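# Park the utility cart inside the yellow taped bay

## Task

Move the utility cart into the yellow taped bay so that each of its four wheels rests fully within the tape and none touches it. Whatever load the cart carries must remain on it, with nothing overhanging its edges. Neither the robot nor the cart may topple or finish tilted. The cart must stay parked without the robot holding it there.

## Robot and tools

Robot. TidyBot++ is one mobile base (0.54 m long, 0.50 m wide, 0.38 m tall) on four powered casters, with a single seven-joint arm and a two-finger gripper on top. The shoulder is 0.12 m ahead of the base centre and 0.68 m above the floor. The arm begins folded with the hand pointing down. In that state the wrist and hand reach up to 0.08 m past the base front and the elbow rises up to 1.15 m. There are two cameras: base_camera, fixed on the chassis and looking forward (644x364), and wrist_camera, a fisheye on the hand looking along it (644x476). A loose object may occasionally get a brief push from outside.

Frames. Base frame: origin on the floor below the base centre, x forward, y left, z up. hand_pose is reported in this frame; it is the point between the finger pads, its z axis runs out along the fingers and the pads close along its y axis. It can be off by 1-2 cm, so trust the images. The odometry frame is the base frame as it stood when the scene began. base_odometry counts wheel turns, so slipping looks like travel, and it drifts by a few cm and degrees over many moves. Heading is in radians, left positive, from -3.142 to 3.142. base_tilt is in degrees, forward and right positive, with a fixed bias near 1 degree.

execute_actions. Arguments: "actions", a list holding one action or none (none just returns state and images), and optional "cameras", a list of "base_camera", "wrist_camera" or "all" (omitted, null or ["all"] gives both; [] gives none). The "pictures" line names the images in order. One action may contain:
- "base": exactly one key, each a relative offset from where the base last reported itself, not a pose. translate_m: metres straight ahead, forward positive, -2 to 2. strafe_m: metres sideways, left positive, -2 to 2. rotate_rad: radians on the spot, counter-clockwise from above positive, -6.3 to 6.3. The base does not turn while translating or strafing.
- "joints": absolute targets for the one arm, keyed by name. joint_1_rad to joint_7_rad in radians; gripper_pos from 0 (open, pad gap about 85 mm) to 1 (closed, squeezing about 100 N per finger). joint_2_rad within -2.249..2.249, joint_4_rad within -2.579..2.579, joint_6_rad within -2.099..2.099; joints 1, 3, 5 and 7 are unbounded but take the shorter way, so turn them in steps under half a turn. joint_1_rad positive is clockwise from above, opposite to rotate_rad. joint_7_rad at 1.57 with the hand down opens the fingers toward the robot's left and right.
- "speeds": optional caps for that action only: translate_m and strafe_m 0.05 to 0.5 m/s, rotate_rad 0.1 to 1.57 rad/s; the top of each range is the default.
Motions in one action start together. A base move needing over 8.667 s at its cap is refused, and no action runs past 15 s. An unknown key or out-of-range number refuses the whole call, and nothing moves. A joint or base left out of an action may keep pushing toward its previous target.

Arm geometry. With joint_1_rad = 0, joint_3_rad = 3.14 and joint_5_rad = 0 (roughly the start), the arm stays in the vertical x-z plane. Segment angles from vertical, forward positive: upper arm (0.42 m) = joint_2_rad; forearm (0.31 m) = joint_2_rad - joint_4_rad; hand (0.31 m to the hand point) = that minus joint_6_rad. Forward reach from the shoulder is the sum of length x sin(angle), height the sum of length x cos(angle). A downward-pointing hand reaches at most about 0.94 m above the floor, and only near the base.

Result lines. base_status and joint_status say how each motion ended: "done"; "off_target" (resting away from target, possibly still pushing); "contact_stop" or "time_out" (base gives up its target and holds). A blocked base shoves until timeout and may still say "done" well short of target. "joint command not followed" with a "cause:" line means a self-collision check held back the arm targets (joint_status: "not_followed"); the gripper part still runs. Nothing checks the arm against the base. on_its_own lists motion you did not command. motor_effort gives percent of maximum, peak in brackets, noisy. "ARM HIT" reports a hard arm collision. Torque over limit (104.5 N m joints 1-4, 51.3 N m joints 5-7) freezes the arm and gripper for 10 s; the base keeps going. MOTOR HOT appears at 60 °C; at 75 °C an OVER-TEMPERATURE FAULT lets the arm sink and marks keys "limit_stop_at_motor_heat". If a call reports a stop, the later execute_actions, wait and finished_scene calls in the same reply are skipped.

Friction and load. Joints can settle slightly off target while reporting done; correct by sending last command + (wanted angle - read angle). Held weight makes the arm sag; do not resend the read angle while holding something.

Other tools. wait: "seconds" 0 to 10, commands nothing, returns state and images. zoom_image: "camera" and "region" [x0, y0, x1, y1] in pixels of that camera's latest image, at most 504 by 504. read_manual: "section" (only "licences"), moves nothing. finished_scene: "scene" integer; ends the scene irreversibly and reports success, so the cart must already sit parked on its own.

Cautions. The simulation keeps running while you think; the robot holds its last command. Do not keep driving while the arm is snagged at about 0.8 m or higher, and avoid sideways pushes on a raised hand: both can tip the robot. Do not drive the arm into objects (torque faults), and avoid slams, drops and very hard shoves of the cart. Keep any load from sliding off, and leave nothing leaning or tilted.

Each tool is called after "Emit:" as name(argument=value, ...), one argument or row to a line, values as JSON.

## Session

Emit:
execute_actions(
  actions=[
    {"joints":{"joint_1_rad":0,"joint_2_rad":-0.3,"joint_4_rad":-1.6,"joint_6_rad":-1.0}},
  ],
)

Scene clock: 2.17 s.
base_odometry: x=+0.000 y=+0.000 heading=+0.000 (m, m, rad; odometry frame)
base_tilt: forward=-0.2 right=+0.2 (deg)
base_status: not commanded
joint_positions: joint_1_rad=+0.023 joint_2_rad=-0.314 joint_3_rad=+3.153 joint_4_rad=-1.609 joint_5_rad=-0.026 joint_6_rad=-0.973 joint_7_rad=+1.578 gripper_pos=+0.000
joint_status: all done
motor_effort: joint_1_rad=+0(0) joint_2_rad=-7(7) joint_3_rad=+1(1) joint_4_rad=+24(23) joint_5_rad=+0(1) joint_6_rad=+8(8) joint_7_rad=+0(0) (%)
hand_pose: x=+0.5301 y=-0.0069 z=+0.9678 quat_wxyz=(-0.006, +0.906, -0.015, +0.423) (m; base frame)
pictures: base_camera, wrist_camera
Images, in order (width x height): base_camera 644x364, wrist_camera 644x476.

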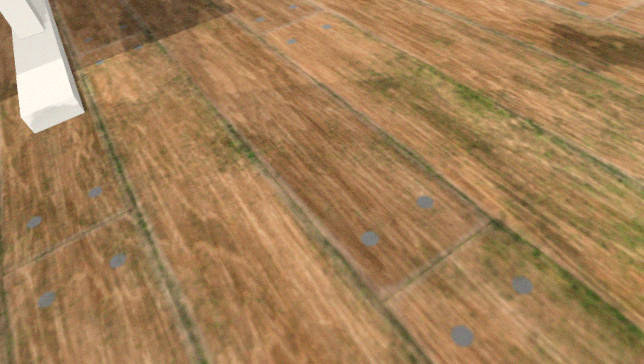

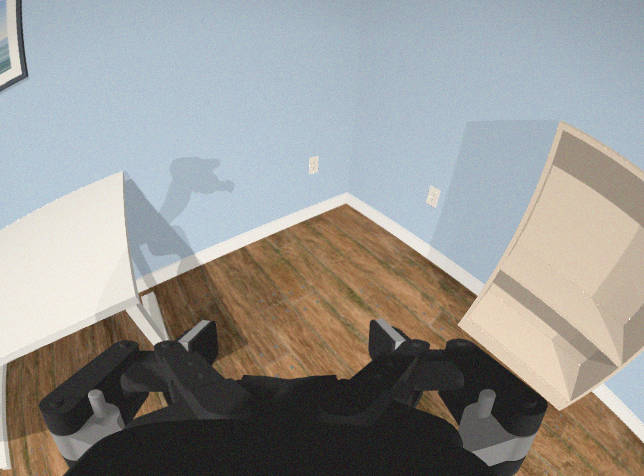

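Emit:
execute_actions(
  actions=[
    {"base":{"rotate_rad":2.9}},
  ],
)

Scene clock: 6.20 s.
base_odometry: x=+0.000 y=+0.000 heading=+2.899 (m, m, rad; odometry frame)
base_tilt: forward=-0.2 right=+0.2 (deg)
base_status: done
joint_positions: joint_1_rad=+0.017 joint_2_rad=-0.305 joint_3_rad=+3.153 joint_4_rad=-1.609 joint_5_rad=-0.026 joint_6_rad=-0.973 joint_7_rad=+1.578 gripper_pos=+0.000
joint_status: not commanded
motor_effort: joint_1_rad=+0(1) joint_2_rad=-8(10) joint_3_rad=+1(2) joint_4_rad=+23(23) joint_5_rad=-1(0) joint_6_rad=+8(7) joint_7_rad=+0(0) (%)
hand_pose: x=+0.5329 y=-0.0044 z=+0.9636 quat_wxyz=(-0.007, +0.908, -0.012, +0.418) (m; base frame)
pictures: base_camera, wrist_camera
Images, in order (width x height): base_camera 644x364, wrist_camera 644x476.

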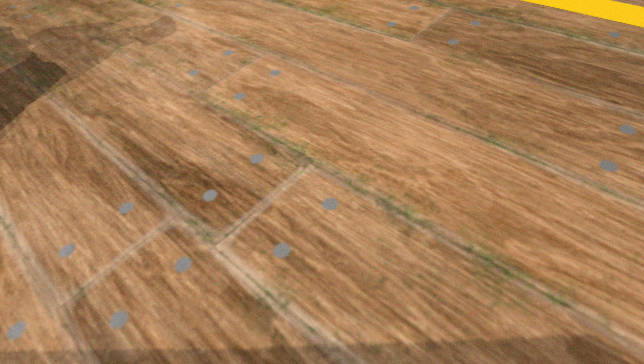

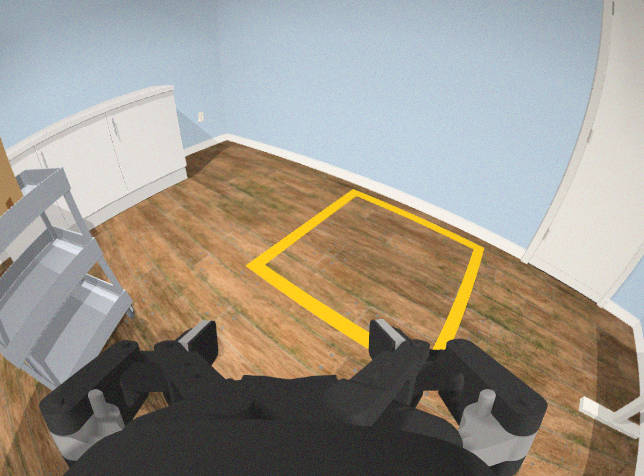

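Emit:
execute_actions(
  actions=[
    {"base":{"rotate_rad":0.8}},
  ],
)

Scene clock: 9.17 s.
base_odometry: x=+0.000 y=+0.000 heading=-2.584 (m, m, rad; odometry frame)
base_tilt: forward=-0.2 right=+0.2 (deg)
base_status: done
joint_positions: joint_1_rad=+0.013 joint_2_rad=-0.305 joint_3_rad=+3.153 joint_4_rad=-1.609 joint_5_rad=-0.026 joint_6_rad=-0.973 joint_7_rad=+1.578 gripper_pos=+0.000
joint_status: not commanded
motor_effort: joint_1_rad=+0(1) joint_2_rad=-8(8) joint_3_rad=+1(3) joint_4_rad=+23(23) joint_5_rad=+0(2) joint_6_rad=+7(8) joint_7_rad=+0(0) (%)
hand_pose: x=+0.5329 y=-0.0027 z=+0.9636 quat_wxyz=(-0.008, +0.908, -0.010, +0.418) (m; base frame)
pictures: base_camera, wrist_camera
Images, in order (width x height): base_camera 644x364, wrist_camera 644x476.

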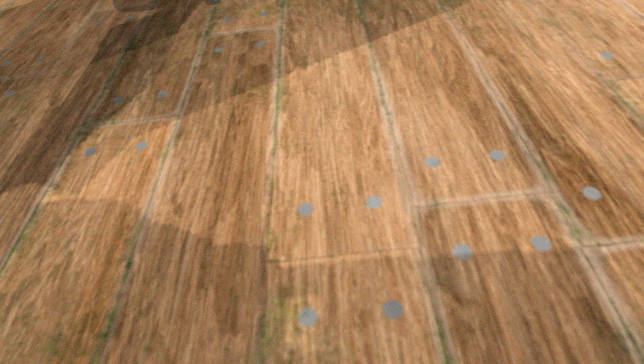

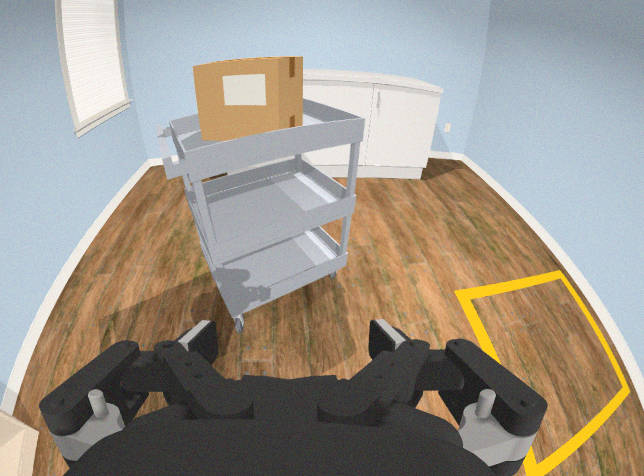

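Emit:
zoom_image(
  camera="wrist_camera",
  region=[140, 40, 400, 340],
)

Region (140, 40, 400, 340) of wrist_camera's 644x476 image, scaled by 1.680; it fills the left 437 columns of this view, and the rest is white.

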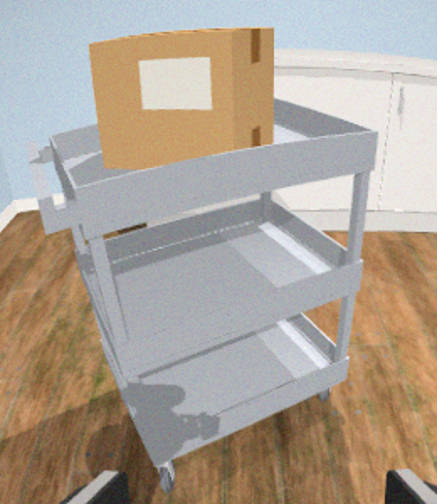

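Emit:
execute_actions(
  actions=[
    {"base":{"rotate_rad":0.6},"joints":{"joint_1_rad":0.0,"joint_2_rad":0.27,"joint_4_rad":-0.76,"joint_6_rad":-2.0,"joint_7_rad":0.0}},
  ],
  cameras=[],
)

Emit:
execute_actions(
  actions=[
    {"base":{"strafe_m":-0.86}},
  ],
  cameras=[],
)

Emit:
execute_actions(
  actions=[
    {"base":{"translate_m":0.3},"joints":{"joint_2_rad":0.25}},
  ],
)

Scene clock: 27.57 s.
base_odometry: x=+0.000 y=+0.000 heading=-1.985 (m, m, rad; odometry frame)
base_tilt: forward=-0.2 right=+0.2 (deg)
base_status: done
joint_positions: joint_1_rad=+0.010 joint_2_rad=+0.261 joint_3_rad=+3.153 joint_4_rad=-0.774 joint_5_rad=-0.026 joint_6_rad=-1.976 joint_7_rad=+0.030 gripper_pos=+0.000
joint_status: all done
motor_effort: joint_1_rad=+0(2) joint_2_rad=-22(23) joint_3_rad=+0(0) joint_4_rad=+16(23) joint_5_rad=+0(2) joint_6_rad=+1(8) joint_7_rad=+0(1) (%)
hand_pose: x=+0.5387 y=+0.0007 z=+0.9401 quat_wxyz=(-0.052, +0.713, -0.698, +0.040) (m; base frame)
pictures: none
No camera images: the call's "cameras" was empty. Leave "cameras" out to get every camera's image.

Scene clock: 30.63 s.
base_odometry: x=-0.788 y=+0.345 heading=-1.984 (m, m, rad; odometry frame)
base_tilt: forward=-0.2 right=+0.2 (deg)
base_status: done
joint_positions: joint_1_rad=+0.009 joint_2_rad=+0.261 joint_3_rad=+3.153 joint_4_rad=-0.774 joint_5_rad=-0.026 joint_6_rad=-1.976 joint_7_rad=+0.030 gripper_pos=+0.000
joint_status: not commanded
motor_effort: joint_1_rad=+0(2) joint_2_rad=-22(23) joint_3_rad=+0(1) joint_4_rad=+18(17) joint_5_rad=-1(1) joint_6_rad=+1(2) joint_7_rad=+0(0) (%)
hand_pose: x=+0.5387 y=+0.0013 z=+0.9401 quat_wxyz=(-0.052, +0.713, -0.698, +0.040) (m; base frame)
pictures: none
No camera images: the call's "cameras" was empty. Leave "cameras" out to get every camera's image.

Scene clock: 32.53 s.
base_odometry: x=-0.909 y=+0.070 heading=-1.984 (m, m, rad; odometry frame)
base_tilt: forward=-0.2 right=+0.2 (deg)
base_status: done
joint_positions: joint_1_rad=+0.009 joint_2_rad=+0.256 joint_3_rad=+3.153 joint_4_rad=-0.771 joint_5_rad=-0.026 joint_6_rad=-1.978 joint_7_rad=+0.030 gripper_pos=+0.000
joint_status: all done
motor_effort: joint_1_rad=+0(1) joint_2_rad=-21(25) joint_3_rad=+0(0) joint_4_rad=+17(19) joint_5_rad=+0(0) joint_6_rad=+1(2) joint_7_rad=+1(0) (%)
hand_pose: x=+0.5372 y=+0.0013 z=+0.9435 quat_wxyz=(-0.055, +0.713, -0.697, +0.043) (m; base frame)
pictures: base_camera, wrist_camera
Images, in order (width x height): base_camera 644x364, wrist_camera 644x476.

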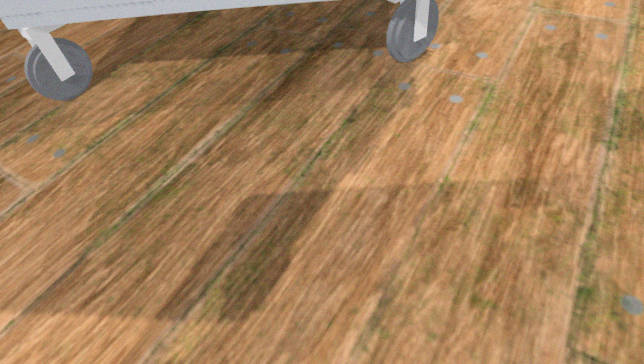

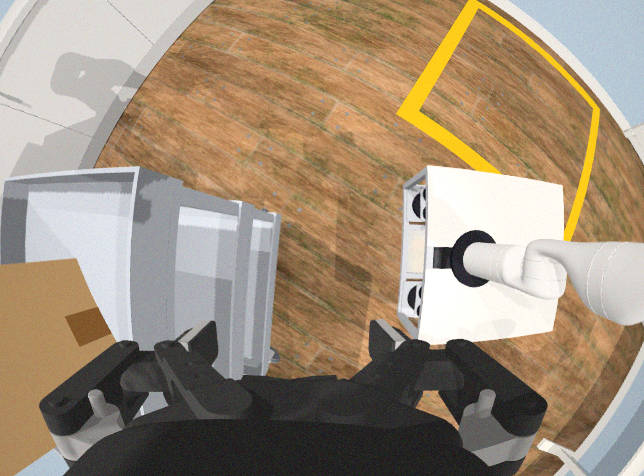

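Emit:
execute_actions(
  actions=[
    {"base":{"strafe_m":-0.04}},
  ],
  cameras=[],
)

Emit:
execute_actions(
  actions=[
    {"base":{"translate_m":0.155},"speeds":{"translate_m":0.2}},
  ],
)

Scene clock: 38.43 s.
base_odometry: x=-0.946 y=+0.086 heading=-1.984 (m, m, rad; odometry frame)
base_tilt: forward=-0.2 right=+0.2 (deg)
base_status: done
joint_positions: joint_1_rad=+0.008 joint_2_rad=+0.255 joint_3_rad=+3.153 joint_4_rad=-0.771 joint_5_rad=-0.026 joint_6_rad=-1.978 joint_7_rad=+0.030 gripper_pos=+0.000
joint_status: not commanded
motor_effort: joint_1_rad=-1(2) joint_2_rad=-22(24) joint_3_rad=+1(1) joint_4_rad=+17(18) joint_5_rad=-1(1) joint_6_rad=+1(2) joint_7_rad=+0(0) (%)
hand_pose: x=+0.5371 y=+0.0016 z=+0.9436 quat_wxyz=(-0.055, +0.713, -0.697, +0.043) (m; base frame)
pictures: none
No camera images: the call's "cameras" was empty. Leave "cameras" out to get every camera's image.

Scene clock: 39.97 s.
base_odometry: x=-1.008 y=-0.056 heading=-1.984 (m, m, rad; odometry frame)
base_tilt: forward=-0.2 right=+0.2 (deg)
base_status: done
joint_positions: joint_1_rad=+0.008 joint_2_rad=+0.253 joint_3_rad=+3.153 joint_4_rad=-0.770 joint_5_rad=-0.026 joint_6_rad=-1.978 joint_7_rad=+0.030 gripper_pos=+0.000
joint_status: not commanded
motor_effort: joint_1_rad=+0(0) joint_2_rad=-22(25) joint_3_rad=+1(1) joint_4_rad=+17(18) joint_5_rad=-1(1) joint_6_rad=+1(2) joint_7_rad=+0(1) (%)
hand_pose: x=+0.5366 y=+0.0016 z=+0.9445 quat_wxyz=(-0.056, +0.713, -0.697, +0.044) (m; base frame)
pictures: base_camera, wrist_camera
Images, in order (width x height): base_camera 644x364, wrist_camera 644x476.

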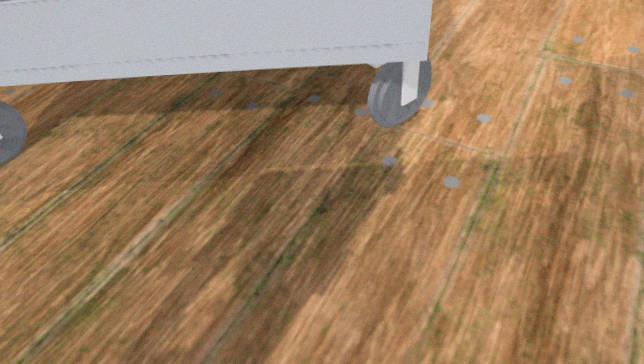

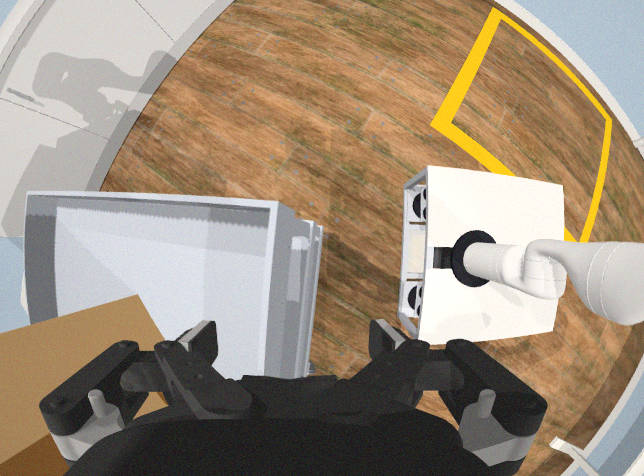

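Emit:
execute_actions(
  actions=[
    {"base":{"translate_m":0.027},"joints":{"joint_7_rad":-0.06}},
  ],
  cameras=["wrist_camera"],
)

Emit:
execute_actions(
  actions=[
    {"joints":{"joint_2_rad":0.305,"joint_4_rad":-1.0,"joint_6_rad":-1.82}},
  ],
  cameras=["wrist_camera"],
)

Scene clock: 43.50 s.
base_odometry: x=-1.019 y=-0.081 heading=-1.985 (m, m, rad; odometry frame)
base_tilt: forward=-0.2 right=+0.2 (deg)
base_status: done
joint_positions: joint_1_rad=+0.008 joint_2_rad=+0.256 joint_3_rad=+3.153 joint_4_rad=-0.770 joint_5_rad=-0.026 joint_6_rad=-1.978 joint_7_rad=-0.033 gripper_pos=+0.000
joint_status: all done
motor_effort: joint_1_rad=+0(1) joint_2_rad=-22(25) joint_3_rad=+1(0) joint_4_rad=+18(18) joint_5_rad=+0(0) joint_6_rad=+1(2) joint_7_rad=+0(0) (%)
hand_pose: x=+0.5374 y=+0.0016 z=+0.9433 quat_wxyz=(-0.056, +0.691, -0.719, +0.041) (m; base frame)
pictures: wrist_camera
Images, in order (width x height): wrist_camera 644x476.

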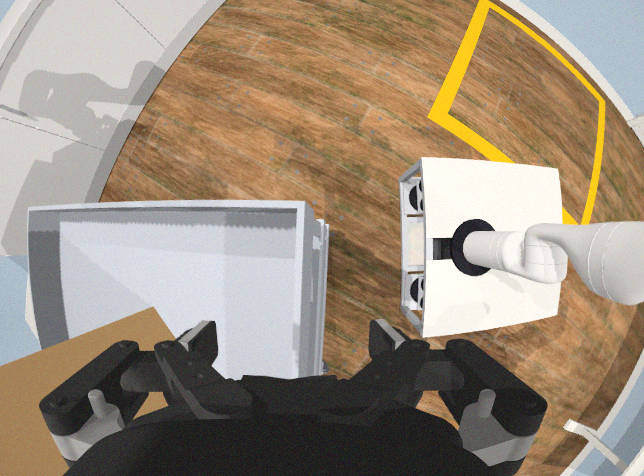

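Scene clock: 44.77 s.
base_odometry: x=-1.019 y=-0.081 heading=-1.985 (m, m, rad; odometry frame)
base_tilt: forward=-0.2 right=+0.2 (deg)
base_status: not commanded
joint_positions: joint_1_rad=+0.008 joint_2_rad=+0.303 joint_3_rad=+3.153 joint_4_rad=-0.992 joint_5_rad=-0.026 joint_6_rad=-1.843 joint_7_rad=-0.033 gripper_pos=+0.000
joint_status: all done
motor_effort: joint_1_rad=+0(0) joint_2_rad=-25(28) joint_3_rad=+0(1) joint_4_rad=+19(20) joint_5_rad=-1(0) joint_6_rad=+0(2) joint_7_rad=+0(0) (%)
hand_pose: x=+0.5481 y=+0.0016 z=+0.8577 quat_wxyz=(-0.009, +0.691, -0.723, -0.007) (m; base frame)
pictures: wrist_camera
Images, in order (width x height): wrist_camera 644x476.

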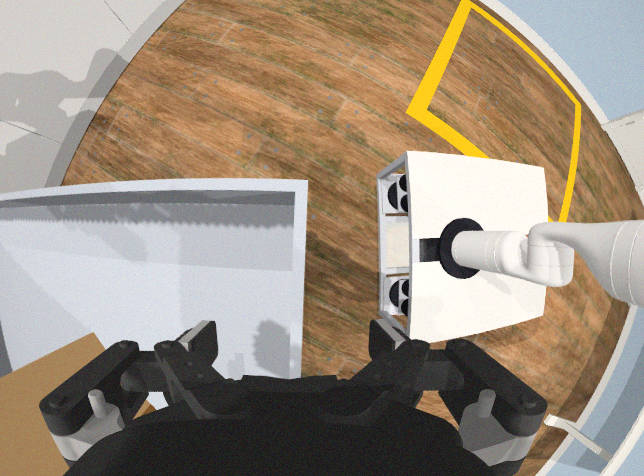

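Emit:
execute_actions(
  actions=[
    {"joints":{"gripper_pos":1.0}},
  ],
  cameras=[],
)

Emit:
execute_actions(
  actions=[
    {"base":{"translate_m":-0.4},"speeds":{"translate_m":0.1}},
  ],
)

Scene clock: 48.53 s.
base_odometry: x=-1.019 y=-0.081 heading=-1.985 (m, m, rad; odometry frame)
base_tilt: forward=-0.2 right=+0.2 (deg)
base_status: not commanded
joint_positions: joint_1_rad=+0.008 joint_2_rad=+0.302 joint_3_rad=+3.154 joint_4_rad=-0.993 joint_5_rad=-0.026 joint_6_rad=-1.845 joint_7_rad=-0.050 gripper_pos=+0.960
joint_status: gripper_pos off_target (ended at +0.960, target +1.000)
motor_effort: joint_1_rad=-1(3) joint_2_rad=-24(25) joint_3_rad=-1(2) joint_4_rad=+18(22) joint_5_rad=-1(2) joint_6_rad=+1(9) joint_7_rad=+3(4) (%)
hand_pose: x=+0.5471 y=+0.0013 z=+0.8579 quat_wxyz=(-0.008, +0.685, -0.729, -0.007) (m; base frame)
pictures: none
No camera images: the call's "cameras" was empty. Leave "cameras" out to get every camera's image.

Scene clock: 53.17 s.
base_odometry: x=-0.858 y=+0.285 heading=-1.985 (m, m, rad; odometry frame)
base_tilt: forward=-0.2 right=+0.2 (deg)
base_status: done
joint_positions: joint_1_rad=+0.024 joint_2_rad=+0.309 joint_3_rad=+3.175 joint_4_rad=-0.984 joint_5_rad=-0.026 joint_6_rad=-1.811 joint_7_rad=-0.089 gripper_pos=+0.960
joint_status: not commanded
motor_effort: joint_1_rad=-7(9) joint_2_rad=-23(30) joint_3_rad=-6(7) joint_4_rad=+17(18) joint_5_rad=-5(7) joint_6_rad=+2(9) joint_7_rad=+9(10) (%)
hand_pose: x=+0.5611 y=-0.0138 z=+0.8577 quat_wxyz=(-0.019, +0.657, -0.754, +0.008) (m; base frame)
pictures: base_camera, wrist_camera
Images, in order (width x height): base_camera 644x364, wrist_camera 644x476.

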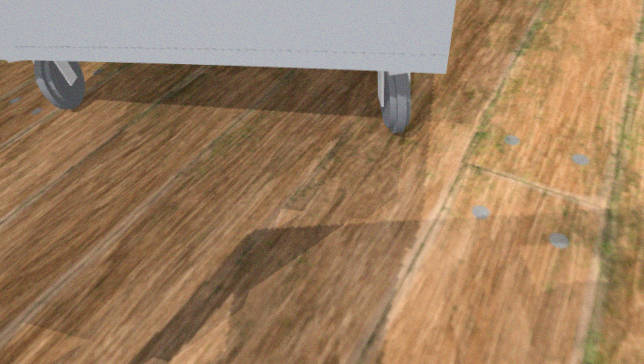

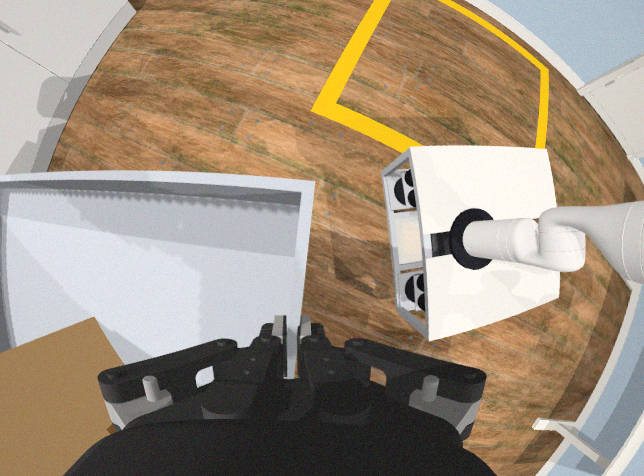

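Emit:
execute_actions(
  actions=[
    {"base":{"rotate_rad":-1.0},"speeds":{"rotate_rad":0.2}},
  ],
)

Scene clock: 60.23 s.
base_odometry: x=-0.858 y=+0.285 heading=-2.983 (m, m, rad; odometry frame)
base_tilt: forward=-0.2 right=+0.2 (deg)
base_status: done
joint_positions: joint_1_rad=-0.024 joint_2_rad=+0.302 joint_3_rad=+3.130 joint_4_rad=-0.996 joint_5_rad=-0.063 joint_6_rad=-1.812 joint_7_rad=-0.010 gripper_pos=+0.960
joint_status: not commanded
motor_effort: joint_1_rad=+2(15) joint_2_rad=-24(27) joint_3_rad=+2(14) joint_4_rad=+15(21) joint_5_rad=+0(11) joint_6_rad=+0(9) joint_7_rad=-3(14) (%)
hand_pose: x=+0.5556 y=+0.0349 z=+0.8578 quat_wxyz=(-0.034, +0.721, -0.692, -0.012) (m; base frame)
pictures: base_camera, wrist_camera
Images, in order (width x height): base_camera 644x364, wrist_camera 644x476.

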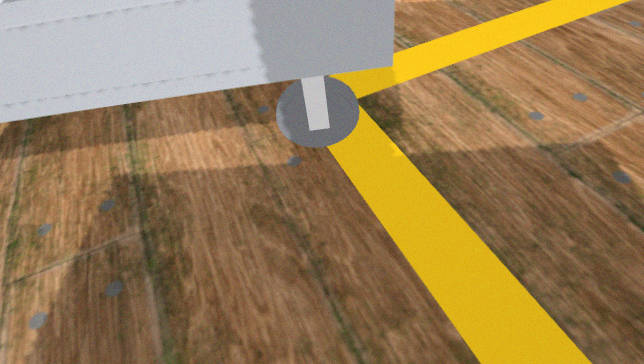

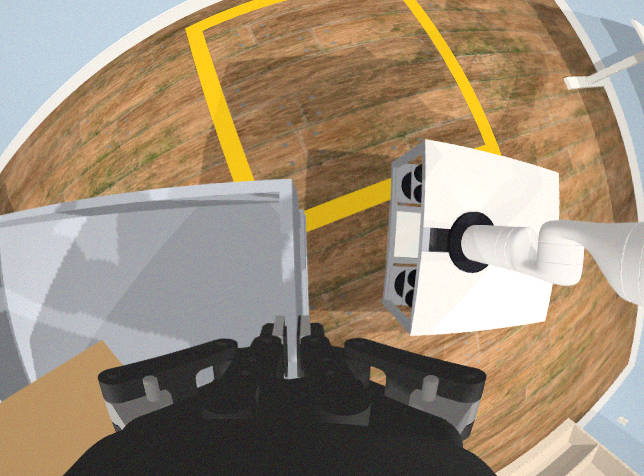

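Emit:
execute_actions(
  actions=[
    {"base":{"rotate_rad":-1.2},"speeds":{"rotate_rad":0.22}},
  ],
  cameras=[],
)

Emit:
execute_actions(
  actions=[
    {"base":{"strafe_m":-0.15},"speeds":{"strafe_m":0.1}},
  ],
)

Scene clock: 69.50 s.
base_odometry: x=-0.858 y=+0.285 heading=+2.101 (m, m, rad; odometry frame)
base_tilt: forward=-0.2 right=+0.2 (deg)
base_status: done
joint_positions: joint_1_rad=-0.017 joint_2_rad=+0.303 joint_3_rad=+3.136 joint_4_rad=-0.994 joint_5_rad=-0.062 joint_6_rad=-1.812 joint_7_rad=-0.012 gripper_pos=+0.960
joint_status: not commanded
motor_effort: joint_1_rad=+0(14) joint_2_rad=-24(27) joint_3_rad=+1(12) joint_4_rad=+15(17) joint_5_rad=-1(12) joint_6_rad=+0(5) joint_7_rad=-3(13) (%)
hand_pose: x=+0.5568 y=+0.0298 z=+0.8578 quat_wxyz=(-0.033, +0.716, -0.697, -0.011) (m; base frame)
pictures: none
No camera images: the call's "cameras" was empty. Leave "cameras" out to get every camera's image.

Scene clock: 71.60 s.
base_odometry: x=-0.729 y=+0.361 heading=+2.101 (m, m, rad; odometry frame)
base_tilt: forward=-0.2 right=+0.2 (deg)
base_status: done
joint_positions: joint_1_rad=-0.025 joint_2_rad=+0.305 joint_3_rad=+3.129 joint_4_rad=-0.991 joint_5_rad=-0.062 joint_6_rad=-1.811 joint_7_rad=-0.020 gripper_pos=+0.960
joint_status: not commanded
motor_effort: joint_1_rad=+3(10) joint_2_rad=-24(27) joint_3_rad=+3(8) joint_4_rad=+18(19) joint_5_rad=-1(9) joint_6_rad=+3(5) joint_7_rad=-5(5) (%)
hand_pose: x=+0.5573 y=+0.0357 z=+0.8578 quat_wxyz=(-0.034, +0.718, -0.695, -0.011) (m; base frame)
pictures: base_camera, wrist_camera
Images, in order (width x height): base_camera 644x364, wrist_camera 644x476.

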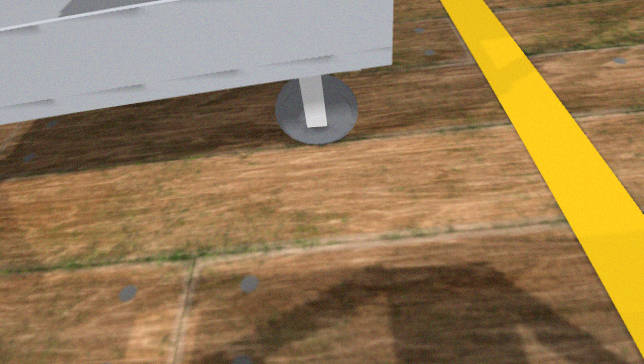

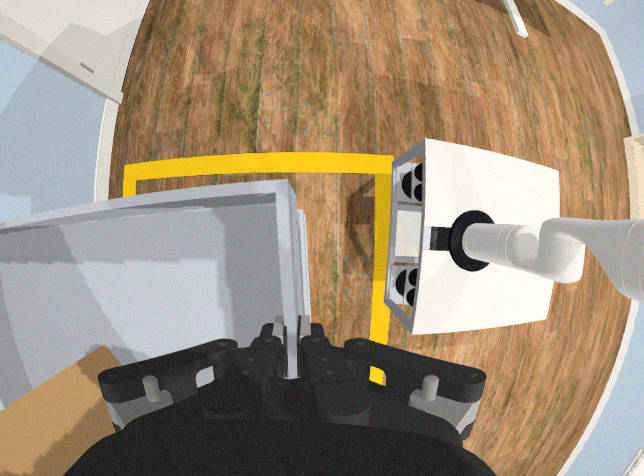

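Emit:
execute_actions(
  actions=[
    {"base":{"strafe_m":-0.06},"speeds":{"strafe_m":0.1}},
  ],
  cameras=[],
)

Emit:
execute_actions(
  actions=[
    {"joints":{"gripper_pos":0.4}},
  ],
  cameras=["wrist_camera"],
)

Emit:
execute_actions(
  actions=[
    {"joints":{"joint_2_rad":0.25,"joint_4_rad":-0.76,"joint_6_rad":-2.0}},
  ],
  cameras=[],
)

Emit:
execute_actions(
  actions=[
    {"base":{"translate_m":-0.35},"joints":{"joint_7_rad":1.8}},
  ],
)

Scene clock: 77.27 s.
base_odometry: x=-0.677 y=+0.392 heading=+2.100 (m, m, rad; odometry frame)
base_tilt: forward=-0.2 right=+0.2 (deg)
base_status: done
joint_positions: joint_1_rad=-0.020 joint_2_rad=+0.307 joint_3_rad=+3.131 joint_4_rad=-0.988 joint_5_rad=-0.062 joint_6_rad=-1.815 joint_7_rad=-0.020 gripper_pos=+0.960
joint_status: not commanded
motor_effort: joint_1_rad=+2(11) joint_2_rad=-23(27) joint_3_rad=+3(10) joint_4_rad=+18(18) joint_5_rad=+0(11) joint_6_rad=+3(5) joint_7_rad=-6(6) (%)
hand_pose: x=+0.5575 y=+0.0328 z=+0.8578 quat_wxyz=(-0.033, +0.716, -0.697, -0.012) (m; base frame)
pictures: none
No camera images: the call's "cameras" was empty. Leave "cameras" out to get every camera's image.

Scene clock: 78.13 s.
base_odometry: x=-0.677 y=+0.392 heading=+2.100 (m, m, rad; odometry frame)
base_tilt: forward=-0.2 right=+0.2 (deg)
base_status: not commanded
joint_positions: joint_1_rad=-0.016 joint_2_rad=+0.307 joint_3_rad=+3.138 joint_4_rad=-0.991 joint_5_rad=-0.062 joint_6_rad=-1.815 joint_7_rad=-0.025 gripper_pos=+0.400
joint_status: all done
motor_effort: joint_1_rad=+0(2) joint_2_rad=-25(26) joint_3_rad=+1(3) joint_4_rad=+19(20) joint_5_rad=-1(0) joint_6_rad=+1(3) joint_7_rad=+0(5) (%)
hand_pose: x=+0.5573 y=+0.0285 z=+0.8570 quat_wxyz=(-0.031, +0.710, -0.703, -0.012) (m; base frame)
pictures: wrist_camera
Images, in order (width x height): wrist_camera 644x476.

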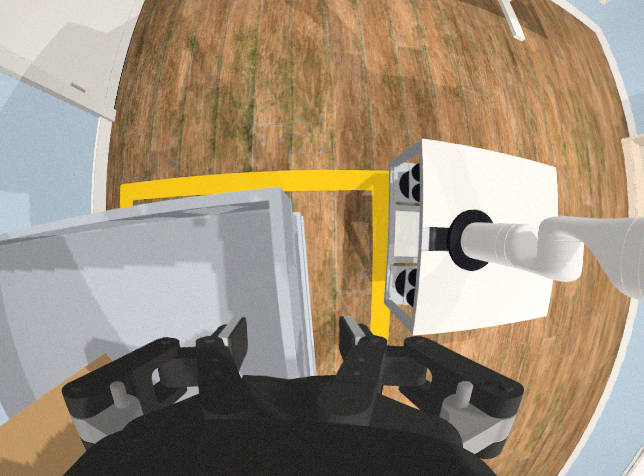

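Scene clock: 79.40 s.
base_odometry: x=-0.677 y=+0.392 heading=+2.100 (m, m, rad; odometry frame)
base_tilt: forward=-0.2 right=+0.2 (deg)
base_status: not commanded
joint_positions: joint_1_rad=-0.016 joint_2_rad=+0.251 joint_3_rad=+3.138 joint_4_rad=-0.767 joint_5_rad=-0.062 joint_6_rad=-1.977 joint_7_rad=-0.025 gripper_pos=+0.400
joint_status: all done
motor_effort: joint_1_rad=+0(0) joint_2_rad=-22(26) joint_3_rad=+0(0) joint_4_rad=+17(19) joint_5_rad=-1(0) joint_6_rad=+2(2) joint_7_rad=+0(0) (%)
hand_pose: x=+0.5358 y=+0.0270 z=+0.9468 quat_wxyz=(-0.072, +0.713, -0.697, +0.030) (m; base frame)
pictures: none
No camera images: the call's "cameras" was empty. Leave "cameras" out to get every camera's image.

Scene clock: 81.43 s.
base_odometry: x=-0.500 y=+0.089 heading=+2.101 (m, m, rad; odometry frame)
base_tilt: forward=-0.2 right=+0.2 (deg)
base_status: done
joint_positions: joint_1_rad=-0.016 joint_2_rad=+0.244 joint_3_rad=+3.138 joint_4_rad=-0.767 joint_5_rad=-0.062 joint_6_rad=-1.978 joint_7_rad=+1.790 gripper_pos=+0.400
joint_status: all done
motor_effort: joint_1_rad=+0(1) joint_2_rad=-22(26) joint_3_rad=+0(0) joint_4_rad=+17(18) joint_5_rad=-1(1) joint_6_rad=+2(2) joint_7_rad=+1(0) (%)
hand_pose: x=+0.5335 y=+0.0269 z=+0.9499 quat_wxyz=(-0.020, +0.988, +0.133, +0.079) (m; base frame)
pictures: base_camera, wrist_camera
Images, in order (width x height): base_camera 644x364, wrist_camera 644x476.

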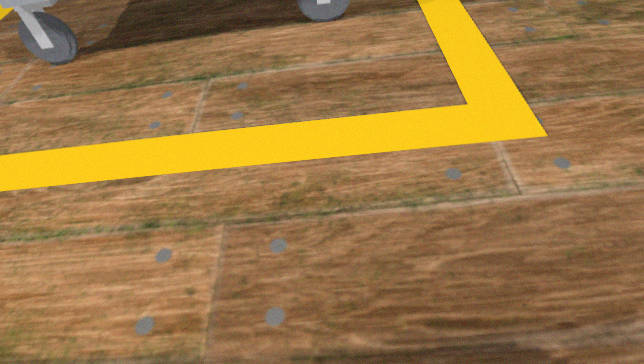

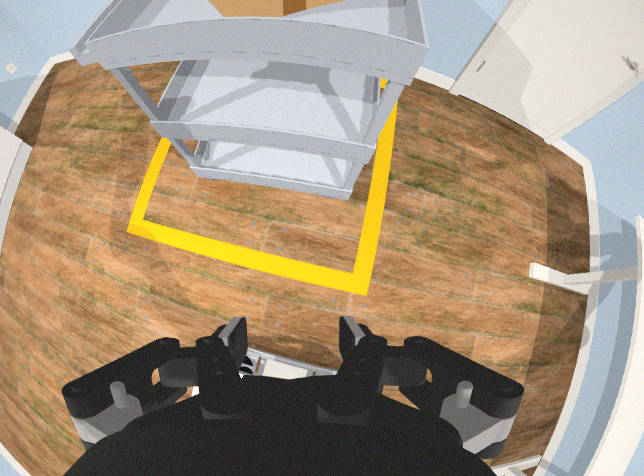

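Emit:
finished_scene(
  scene=2,
)

The scene is finished: the task was done.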